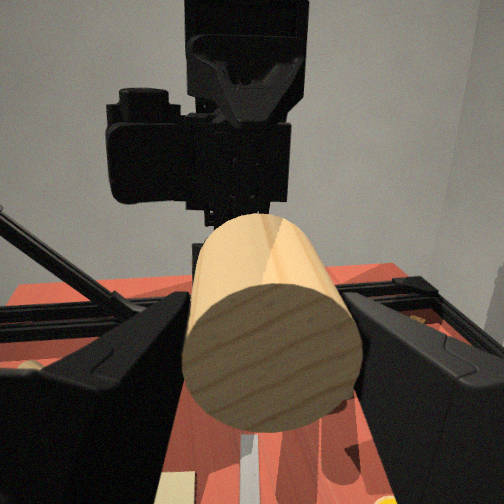

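>>> execute_actions:
  actions:
    - {"rows":[[-0.428,1.4,0.545,0.86,0,1.571,0.6,-0.218,1.424,0.885,0.55,0,0,-0.3],[-0.428,1.4,0.545,0.86,0,1.571,0.6,-0.218,1.424,0.885,0.55,0,0,-0.3],[-0.428,1.4,0.545,0.86,0,1.571,0.6,-0.218,1.424,0.885,0.55,0,0,-0.3],[-0.428,1.49,0.62,0.876,0,1.571,0.6,-0.218,1.424,0.885,0.55,0,0,-0.3],[-0.428,1.49,0.62,0.876,0,1.571,0.6,-0.218,1.424,0.885,0.55,0,0,-0.3],[-0.428,1.49,0.62,0.876,0,1.571,0.6,-0.218,1.424,0.885,0.55,0,0,-0.3],[-0.428,1.58,0.694,0.891,0,1.571,0.6,-0.218,1.424,0.885,0.55,0,0,-0.3],[-0.428,1.58,0.694,0.891,0,1.571,0.6,-0.218,1.424,0.885,0.55,0,0,-0.3],[-0.428,1.58,0.694,0.891,0,1.571,0.6,-0.218,1.424,0.885,0.55,0,0,-0.3],[-0.428,1.58,0.694,0.891,0,1.571,0.6,-0.218,1.424,0.885,0.55,0,0,-0.3],[-0.428,1.58,0.694,0.891,0,1.571,0.6,-0.218,1.424,0.885,0.55,0,0,-0.3],[-0.428,1.58,0.694,0.891,0,1.571,0.1,-0.218,1.424,0.885,0.55,0,0,-0.3]],"steps":15}
  pictures: false

>>> execute_actions:
  actions:
    - {"rows":[[-0.428,1.58,0.694,0.891,0,1.571,0,-0.218,1.424,0.885,0.55,0,0,-0.3],[-0.428,1.58,0.694,0.891,0,1.571,-0.3,-0.218,1.424,0.885,0.55,0,0,-0.3],[-0.428,1.58,0.694,0.891,0,1.571,-0.3,-0.218,1.424,0.885,0.55,0,0,-0.3],[-0.428,1.58,0.694,0.891,0,1.571,-0.3,-0.218,1.424,0.885,0.55,0,0,-0.3],[-0.428,1.58,0.694,0.891,0,1.571,-0.3,-0.218,1.424,0.885,0.55,0,0,-0.3],[-0.428,1.58,0.694,0.891,0,1.571,-0.3,-0.218,1.424,0.885,0.55,0,0,0.5],[-0.428,1.58,0.694,0.891,0,1.571,-0.3,-0.218,1.424,0.885,0.55,0,0,0.5],[-0.428,1.58,0.694,0.891,0,1.571,-0.3,-0.218,1.424,0.885,0.55,0,0,0.5],[-0.428,1.58,0.694,0.891,0,1.571,-0.3,-0.218,1.424,0.885,0.55,0,0,0.5],[-0.428,1.58,0.694,0.891,0,1.571,-0.3,-0.218,1.424,0.885,0.55,0,0,0.5],[-0.428,1.47,0.6,0.872,0,1.571,-0.3,-0.218,1.424,0.885,0.55,0,0,0.5],[-0.428,1.47,0.6,0.872,0,1.571,-0.3,-0.218,1.424,0.885,0.55,0,0,0.5],[-0.428,1.47,0.6,0.872,0,1.571,-0.3,-0.218,1.424,0.885,0.55,0,0,0.5],[-0.428,1.31,0.47,0.84,0,1.571,-0.3,-0.218,1.424,0.885,0.55,0,0,0.5]],"steps":15}
  pictures: false

>>> execute_actions:
  actions:
    - {"rows":[[-0.428,1.31,0.47,0.84,0,1.571,-0.3,-0.218,1.424,0.885,0.537,0,0,0.5],[-0.428,1.31,0.47,0.84,0,1.571,-0.3,-0.218,1.424,0.885,0.537,0,0,0.5],[0.15,1.31,0.7,-0.86,0,1.571,-0.3,-0.32,1.4,0.97,-1.144,0,0,0.45]],"steps":15}
  pictures: false

>>> execute_actions:
  actions:
    - {"rows":[[0.15,1.7,1.1,-0.86,0,1.571,-0.3,-0.32,1.45,1.02,-1.144,0,0,0.45],[0.15,1.7,1.1,-0.86,0,1.571,-0.3,-0.32,1.45,1.02,-1.144,0,0,0.45],[0.15,1.7,1.1,-0.86,0,1.571,-0.3,-0.32,1.45,1.02,-1.144,0,0,0.45],[0.15,1.7,1.1,-0.86,0,1.571,-0.3,-0.32,1.45,1.02,-1.144,0,0,0.45],[0.15,1.7,1.1,-0.86,0,1.571,-0.3,-0.32,1.45,1.02,-1.144,0,0,0.45],[0.15,1.7,1.1,-0.86,0,1.571,-0.3,-0.32,1.578,1.152,-1.144,0,0,0.45],[0.15,1.7,1.1,-0.86,0,1.571,-0.3,-0.32,1.578,1.152,-1.144,0,0,0.45],[0.15,1.7,1.1,-0.86,0,1.571,-0.3,-0.32,1.578,1.152,-1.144,0,0,0.45],[0.15,1.7,1.1,-0.86,0,1.571,-0.3,-0.32,1.578,1.152,-1.144,0,0,0.45],[0.15,1.7,1.1,-0.86,0,1.571,-0.3,-0.32,1.578,1.152,-1.144,0,0,0.45],[0.15,1.82,1.11,-0.861,0,1.571,-0.3,-0.32,1.578,1.152,-1.144,0,0,0.45]],"steps":15}
  pictures: false

>>> execute_actions:
  actions:
    - {"rows":[[0.15,1.82,1.11,-0.861,0,1.571,-0.3,-0.32,1.578,1.152,-1.144,0,0,0.45],[0.15,1.82,1.11,-0.861,0,1.571,-0.3,-0.32,1.578,1.152,-1.144,0,0,0.45],[0.15,1.87,1.07,-0.77,0,1.571,-0.3,-0.32,1.578,1.152,-1.144,0,0,0.45],[0.15,1.87,1.07,-0.77,0,1.571,-0.3,-0.32,1.578,1.152,-1.144,0,0,0.45],[0.15,1.87,1.07,-0.77,0,1.571,-0.3,-0.32,1.578,1.152,-1.144,0,0,0.45],[0.15,1.92,1.032,-0.683,0,1.571,-0.3,-0.32,1.578,1.152,-1.144,0,0,0.45],[0.15,1.92,1.032,-0.683,0,1.571,-0.3,-0.32,1.578,1.152,-1.144,0,0,0.45],[0.15,1.92,1.032,-0.683,0,1.571,-0.3,-0.32,1.578,1.152,-1.144,0,0,0.45],[0.15,1.953,1.009,-0.627,0,1.571,-0.3,-0.32,1.578,1.152,-1.144,0,0,0.45],[0.15,1.953,1.009,-0.627,0,1.571,-0.3,-0.32,1.578,1.152,-1.144,0,0,0.45],[0.15,1.953,1.009,-0.627,0,1.571,-0.3,-0.32,1.578,1.152,-1.144,0,0,0.45],[0.15,1.97,0.997,-0.598,0,1.571,-0.3,-0.32,1.578,1.152,-1.144,0,0,0.45]],"steps":15}
  pictures: false

>>> execute_actions:
  actions:
    - {"steps":8}

Scene clock: 614.50 s of 17941.00 s.
left_arm: end_effector_position=(-0.0742, +0.0065, +0.3374) grip_measured=+0.186 end_effector_quat_wxyz=(+0.458, +0.460, -0.537, -0.538) end_effector_velocity=(-0.001, -0.006, +0.012) end_effector_angular_velocity=(-0.030, +0.012, +0.005) | right_arm: end_effector_position=(-0.0791, -0.0591, +0.3378) grip_measured=+0.003 end_effector_quat_wxyz=(+0.759, +0.001, +0.001, +0.651) end_effector_velocity=(-0.000, -0.001, -0.002) end_effector_angular_velocity=(-0.006, +0.008, +0.005)
Joint positions: left_arm=[-0.427  1.573  0.682  0.888  0.     1.571  0.048] | right_arm=[-0.218  1.428  0.882  0.547  0.002  0.002  0.039]
Joint velocities: left_arm=[-0.002  0.007  0.032  0.007 -0.007 -0.007 -0.092] | right_arm=[-0.002 -0.002 -0.002 -0.007 -0.007  0.007 -0.   ]
Joint torques (N m, as the arm reports them, + toward a larger angle): left_arm=[-0.13 -5.    7.97  2.17  0.04 -0.12] | right_arm=[-0.02 -7.1   7.86  1.65 -0.1  -0.04]
Motor temperatures (°C, as the motors report them): left_arm=[30 40 41 41 28 30] | right_arm=[31 40 41 42 28 29]
Heat: left arm: hottest elbow 41 °C (-2.0 °C/min); right arm: hottest wrist pitch 42 °C (+1.0 °C/min).
Steps of this call (steps 1 to 15: the robot went on to your last target; steps 16 to 813: nothing new was sent; steps 814 to 828: all 15 steps of this action). Readings (joint positions):
814: left_arm=[-0.427 1.320 0.475 0.842 0.000 1.571] | right_arm=[-0.218 1.428 0.882 0.536 0.002 0.002]
815: left_arm=[-0.427 1.343 0.494 0.849 0.000 1.571] | right_arm=[-0.218 1.428 0.882 0.540 0.002 0.002]
817: left_arm=[-0.427 1.393 0.536 0.857 0.000 1.571] | right_arm=[-0.218 1.428 0.882 0.544 0.002 0.002]
821: left_arm=[-0.427 1.508 0.633 0.880 0.000 1.571] | right_arm=[-0.218 1.428 0.882 0.546 0.002 0.002]
828: the state above

Scene clock: 615.00 s of 17941.00 s.
left_arm: end_effector_position=(-0.0686, +0.0418, +0.3368) grip_measured=+0.029 end_effector_quat_wxyz=(+0.455, +0.463, -0.535, -0.541) end_effector_velocity=(+0.060, +0.378, -0.005) end_effector_angular_velocity=(-0.033, -0.002, +0.005) | right_arm: end_effector_position=(-0.0791, -0.0591, +0.3383) grip_measured=+0.486 end_effector_quat_wxyz=(+0.759, +0.002, -0.000, +0.651) end_effector_velocity=(-0.000, -0.001, -0.002) end_effector_angular_velocity=(-0.006, +0.008, +0.005)
Joint positions: left_arm=[-0.427  1.424  0.556  0.854  0.     1.571  0.04 ] | right_arm=[-0.218  1.428  0.882  0.549  0.002  0.002  0.063]
Joint velocities: left_arm=[-0.002 -1.604 -1.36  -0.212 -0.007  0.007  0.   ] | right_arm=[-0.002 -0.002 -0.002 -0.007 -0.007  0.007  0.007]
Joint torques (N m, as the arm reports them, + toward a larger angle): left_arm=[-0.12 -4.89  8.11  2.26  0.03 -0.11] | right_arm=[ 0.04 -7.06  7.85  1.51 -0.07 -0.05]
Motor temperatures (°C, as the motors report them): left_arm=[30 40 41 41 28 30] | right_arm=[31 40 41 42 28 29]
Heat: left arm: hottest elbow 41 °C (-2.0 °C/min); right arm: hottest wrist pitch 42 °C (+1.0 °C/min).
Steps of this call (steps 1 to 15: all 15 steps of this action). Readings (joint positions):
1: left_arm=[-0.427 1.573 0.683 0.888 0.000 1.571] | right_arm=[-0.218 1.428 0.882 0.547 0.002 0.002]
2: left_arm=[-0.427 1.573 0.684 0.888 0.000 1.571] | right_arm=[-0.218 1.428 0.882 0.549 0.002 0.002]
4: left_arm=[-0.427 1.574 0.684 0.889 0.000 1.571] | right_arm=[-0.218 1.428 0.882 0.548 0.002 0.002]
8: left_arm=[-0.427 1.574 0.684 0.889 0.000 1.571] | right_arm=[-0.218 1.428 0.882 0.549 0.002 0.002]
15: the state above

Scene clock: 615.50 s of 17941.00 s.
left_arm: end_effector_position=(+0.1456, +0.0974, +0.2774) grip_measured=+0.030 end_effector_quat_wxyz=(+0.469, +0.675, -0.216, -0.527) end_effector_velocity=(-0.020, +0.236, -0.379) end_effector_angular_velocity=(+1.839, +0.824, +0.197) | right_arm: end_effector_position=(-0.0488, -0.1232, +0.2144) grip_measured=+0.450 end_effector_quat_wxyz=(+0.737, -0.222, +0.288, +0.569) end_effector_velocity=(-0.074, -0.278, -0.312) end_effector_angular_velocity=(-1.874, +0.506, +0.009)
Joint positions: left_arm=[ 0.143  1.314  0.692  0.088 -0.006  1.572  0.04 ] | right_arm=[-0.321  1.406  0.964 -0.302  0.002  0.002  0.061]
Joint velocities: left_arm=[ 0.212 -0.002 -0.002 -2.015  0.022 -0.007 -0.   ] | right_arm=[-0.002 -0.002 -0.002 -1.941 -0.022  0.007 -0.   ]
Joint torques (N m, as the arm reports them, + toward a larger angle): left_arm=[-0.94 -4.74  8.36  1.91  0.2  -0.12] | right_arm=[ 0.12 -7.1   8.12  1.   -0.1  -0.03]
Motor temperatures (°C, as the motors report them): left_arm=[30 40 41 41 28 30] | right_arm=[32 40 41 42 28 29]
Heat: left arm: hottest elbow 41 °C (-2.0 °C/min); right arm: hottest wrist pitch 42 °C (+1.0 °C/min).
Steps of this call (steps 1 to 15: all 15 steps of this action). Readings (joint positions):
1: left_arm=[-0.427 1.379 0.520 0.851 0.000 1.571] | right_arm=[-0.218 1.428 0.882 0.548 0.002 0.002]
2: left_arm=[-0.427 1.351 0.501 0.850 0.000 1.571] | right_arm=[-0.218 1.428 0.882 0.545 0.002 0.002]
4: left_arm=[-0.369 1.333 0.554 0.743 0.018 1.571] | right_arm=[-0.251 1.422 0.917 0.417 -0.009 0.002]
8: left_arm=[-0.148 1.319 0.670 0.533 0.007 1.571] | right_arm=[-0.319 1.409 0.960 0.161 0.003 0.002]
15: the state above

Scene clock: 616.00 s of 17941.00 s.
left_arm: end_effector_position=(+0.1235, +0.1511, +0.1532) grip_measured=+0.028 end_effector_quat_wxyz=(+0.162, +0.697, +0.130, -0.687) end_effector_velocity=(-0.082, +0.182, -0.178) end_effector_angular_velocity=(+1.094, +0.478, +0.015) | right_arm: end_effector_position=(-0.0771, -0.2326, +0.1506) grip_measured=+0.450 end_effector_quat_wxyz=(+0.566, -0.428, +0.553, +0.436) end_effector_velocity=(-0.012, -0.045, +0.012) end_effector_angular_velocity=(-0.223, +0.065, +0.005)
Joint positions: left_arm=[ 0.147  1.803  1.101 -0.821 -0.005  1.571  0.04 ] | right_arm=[-0.321  1.567  1.136 -1.119  0.002  0.002  0.061]
Joint velocities: left_arm=[-0.007  0.501 -0.1   -0.593 -0.007 -0.022 -0.   ] | right_arm=[-0.002  0.007  0.061 -0.286 -0.007 -0.007 -0.   ]
Joint torques (N m, as the arm reports them, + toward a larger angle): left_arm=[ 0.2  -8.1   7.69  0.98  0.24 -0.08] | right_arm=[ 0.1  -5.21  7.45  0.03 -0.1  -0.03]
Motor temperatures (°C, as the motors report them): left_arm=[30 40 41 41 28 30] | right_arm=[32 40 41 42 28 29]
Heat: left arm: hottest elbow 41 °C (-2.0 °C/min); right arm: hottest wrist pitch 42 °C (+1.0 °C/min).
Steps of this call (steps 1 to 15: all 15 steps of this action). Readings (joint positions):
1: left_arm=[0.147 1.344 0.723 0.003 -0.005 1.572] | right_arm=[-0.321 1.411 0.971 -0.373 0.002 0.002]
2: left_arm=[0.147 1.401 0.780 -0.061 -0.005 1.572] | right_arm=[-0.321 1.419 0.981 -0.439 0.002 0.002]
4: left_arm=[0.147 1.537 0.915 -0.183 -0.005 1.572] | right_arm=[-0.321 1.434 0.999 -0.567 0.002 0.002]
8: left_arm=[0.147 1.676 1.065 -0.439 -0.005 1.572] | right_arm=[-0.321 1.520 1.093 -0.827 0.002 0.002]
15: the state above

Scene clock: 616.50 s of 17941.00 s.
left_arm: end_effector_position=(+0.1207, +0.1577, +0.0859) grip_measured=+0.027 end_effector_quat_wxyz=(+0.145, +0.693, +0.148, -0.690) end_effector_velocity=(-0.002, +0.005, -0.033) end_effector_angular_velocity=(+0.010, -0.004, +0.005) | right_arm: end_effector_position=(-0.0781, -0.2361, +0.1519) grip_measured=+0.450 end_effector_quat_wxyz=(+0.561, -0.432, +0.558, +0.432) end_effector_velocity=(-0.002, -0.005, -0.001) end_effector_angular_velocity=(-0.024, +0.014, +0.005)
Joint positions: left_arm=[ 0.148  1.964  1.002 -0.613 -0.005  1.571  0.04 ] | right_arm=[-0.321  1.567  1.142 -1.142  0.002  0.002  0.061]
Joint velocities: left_arm=[-0.002  0.076 -0.056  0.125 -0.007 -0.007 -0.   ] | right_arm=[-0.002  0.002 -0.002 -0.022 -0.007 -0.007 -0.   ]
Joint torques (N m, as the arm reports them, + toward a larger angle): left_arm=[ 0.23 -6.61  4.82  0.62  0.23 -0.04] | right_arm=[ 0.12 -5.13  7.29  0.   -0.09 -0.04]
Motor temperatures (°C, as the motors report them): left_arm=[30 40 41 41 28 30] | right_arm=[32 39 41 42 28 29]
Heat: left arm: hottest elbow 41 °C (-2.0 °C/min); right arm: hottest wrist pitch 42 °C (+1.0 °C/min).
Steps of this call (steps 1 to 15: all 15 steps of this action). Readings (joint positions):
1: left_arm=[0.147 1.816 1.099 -0.836 -0.005 1.571] | right_arm=[-0.321 1.567 1.138 -1.127 0.002 0.002]
2: left_arm=[0.148 1.822 1.099 -0.843 -0.005 1.571] | right_arm=[-0.321 1.567 1.140 -1.132 0.002 0.002]
4: left_arm=[0.148 1.834 1.090 -0.805 -0.005 1.571] | right_arm=[-0.321 1.567 1.142 -1.137 0.002 0.002]
8: left_arm=[0.148 1.885 1.059 -0.716 -0.005 1.571] | right_arm=[-0.321 1.567 1.142 -1.141 0.002 0.002]
15: the state above

Scene clock: 616.77 s of 17941.00 s.
left_arm: end_effector_position=(+0.1214, +0.1560, +0.0852) grip_measured=+0.027 end_effector_quat_wxyz=(+0.148, +0.694, +0.145, -0.690) end_effector_velocity=(+0.001, +0.005, -0.001) end_effector_angular_velocity=(+0.020, -0.015, -0.010) | right_arm: end_effector_position=(-0.0781, -0.2361, +0.1519) grip_measured=+0.450 end_effector_quat_wxyz=(+0.561, -0.432, +0.558, +0.432) end_effector_velocity=(-0.001, -0.002, -0.000) end_effector_angular_velocity=(-0.005, +0.009, +0.005)
Joint positions: left_arm=[ 0.148  1.965  1.001 -0.601 -0.005  1.571  0.04 ] | right_arm=[-0.321  1.567  1.142 -1.142  0.002  0.002  0.061]
Joint velocities: left_arm=[-0.002 -0.002 -0.007 -0.007 -0.022  0.007 -0.   ] | right_arm=[-0.002 -0.002 -0.002 -0.007 -0.007 -0.007 -0.   ]
Joint torques (N m, as the arm reports them, + toward a larger angle): left_arm=[ 0.24 -6.17  4.4   0.6   0.24 -0.04] | right_arm=[ 0.13 -5.08  7.28  0.   -0.1  -0.07]
Motor temperatures (°C, as the motors report them): left_arm=[30 40 41 41 28 30] | right_arm=[32 39 41 42 28 29]
Heat: left arm: hottest elbow 41 °C (-2.0 °C/min); right arm: hottest wrist pitch 42 °C (+1.0 °C/min).
Steps of this call (steps 1 to 8: the robot went on to your last target). Readings (joint positions):
1: left_arm=[0.148 1.965 1.001 -0.609 -0.005 1.571] | right_arm=[-0.321 1.567 1.142 -1.142 0.002 0.002]
2: left_arm=[0.148 1.965 1.001 -0.606 -0.005 1.571] | right_arm=[-0.321 1.567 1.142 -1.142 0.002 0.002]
4: left_arm=[0.148 1.965 1.001 -0.601 -0.005 1.571] | right_arm=[-0.321 1.567 1.142 -1.142 0.002 0.002]
8: the state above

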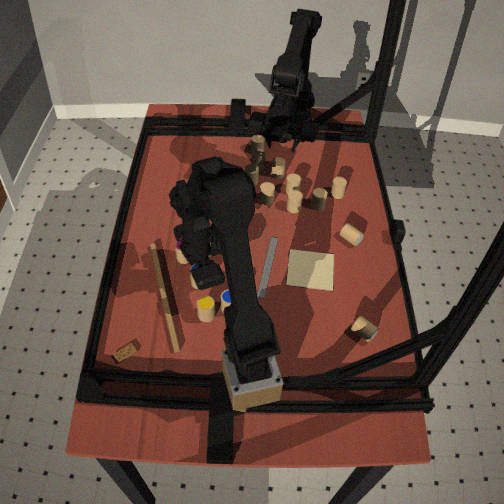

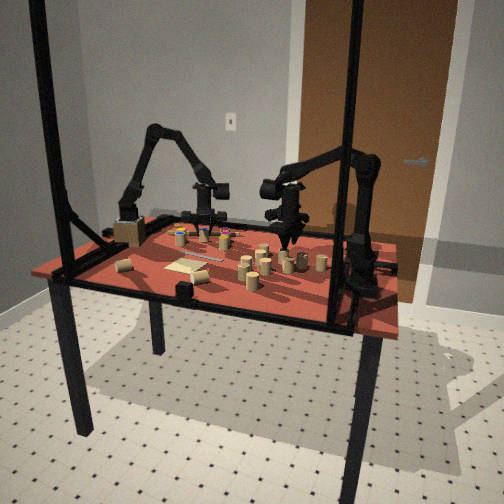

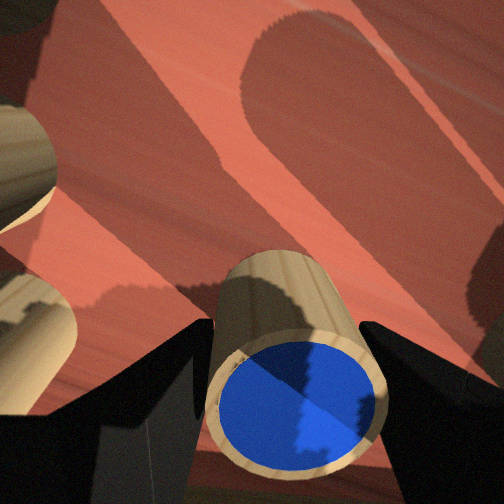

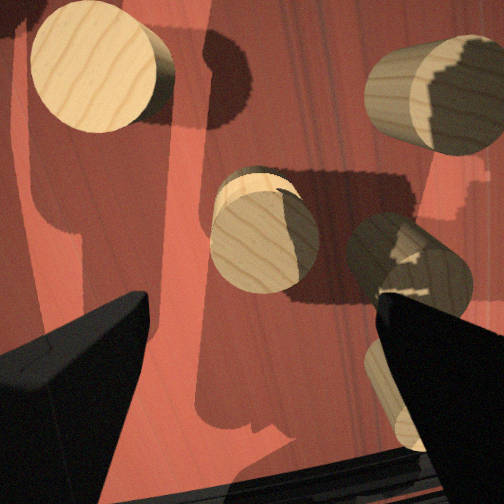

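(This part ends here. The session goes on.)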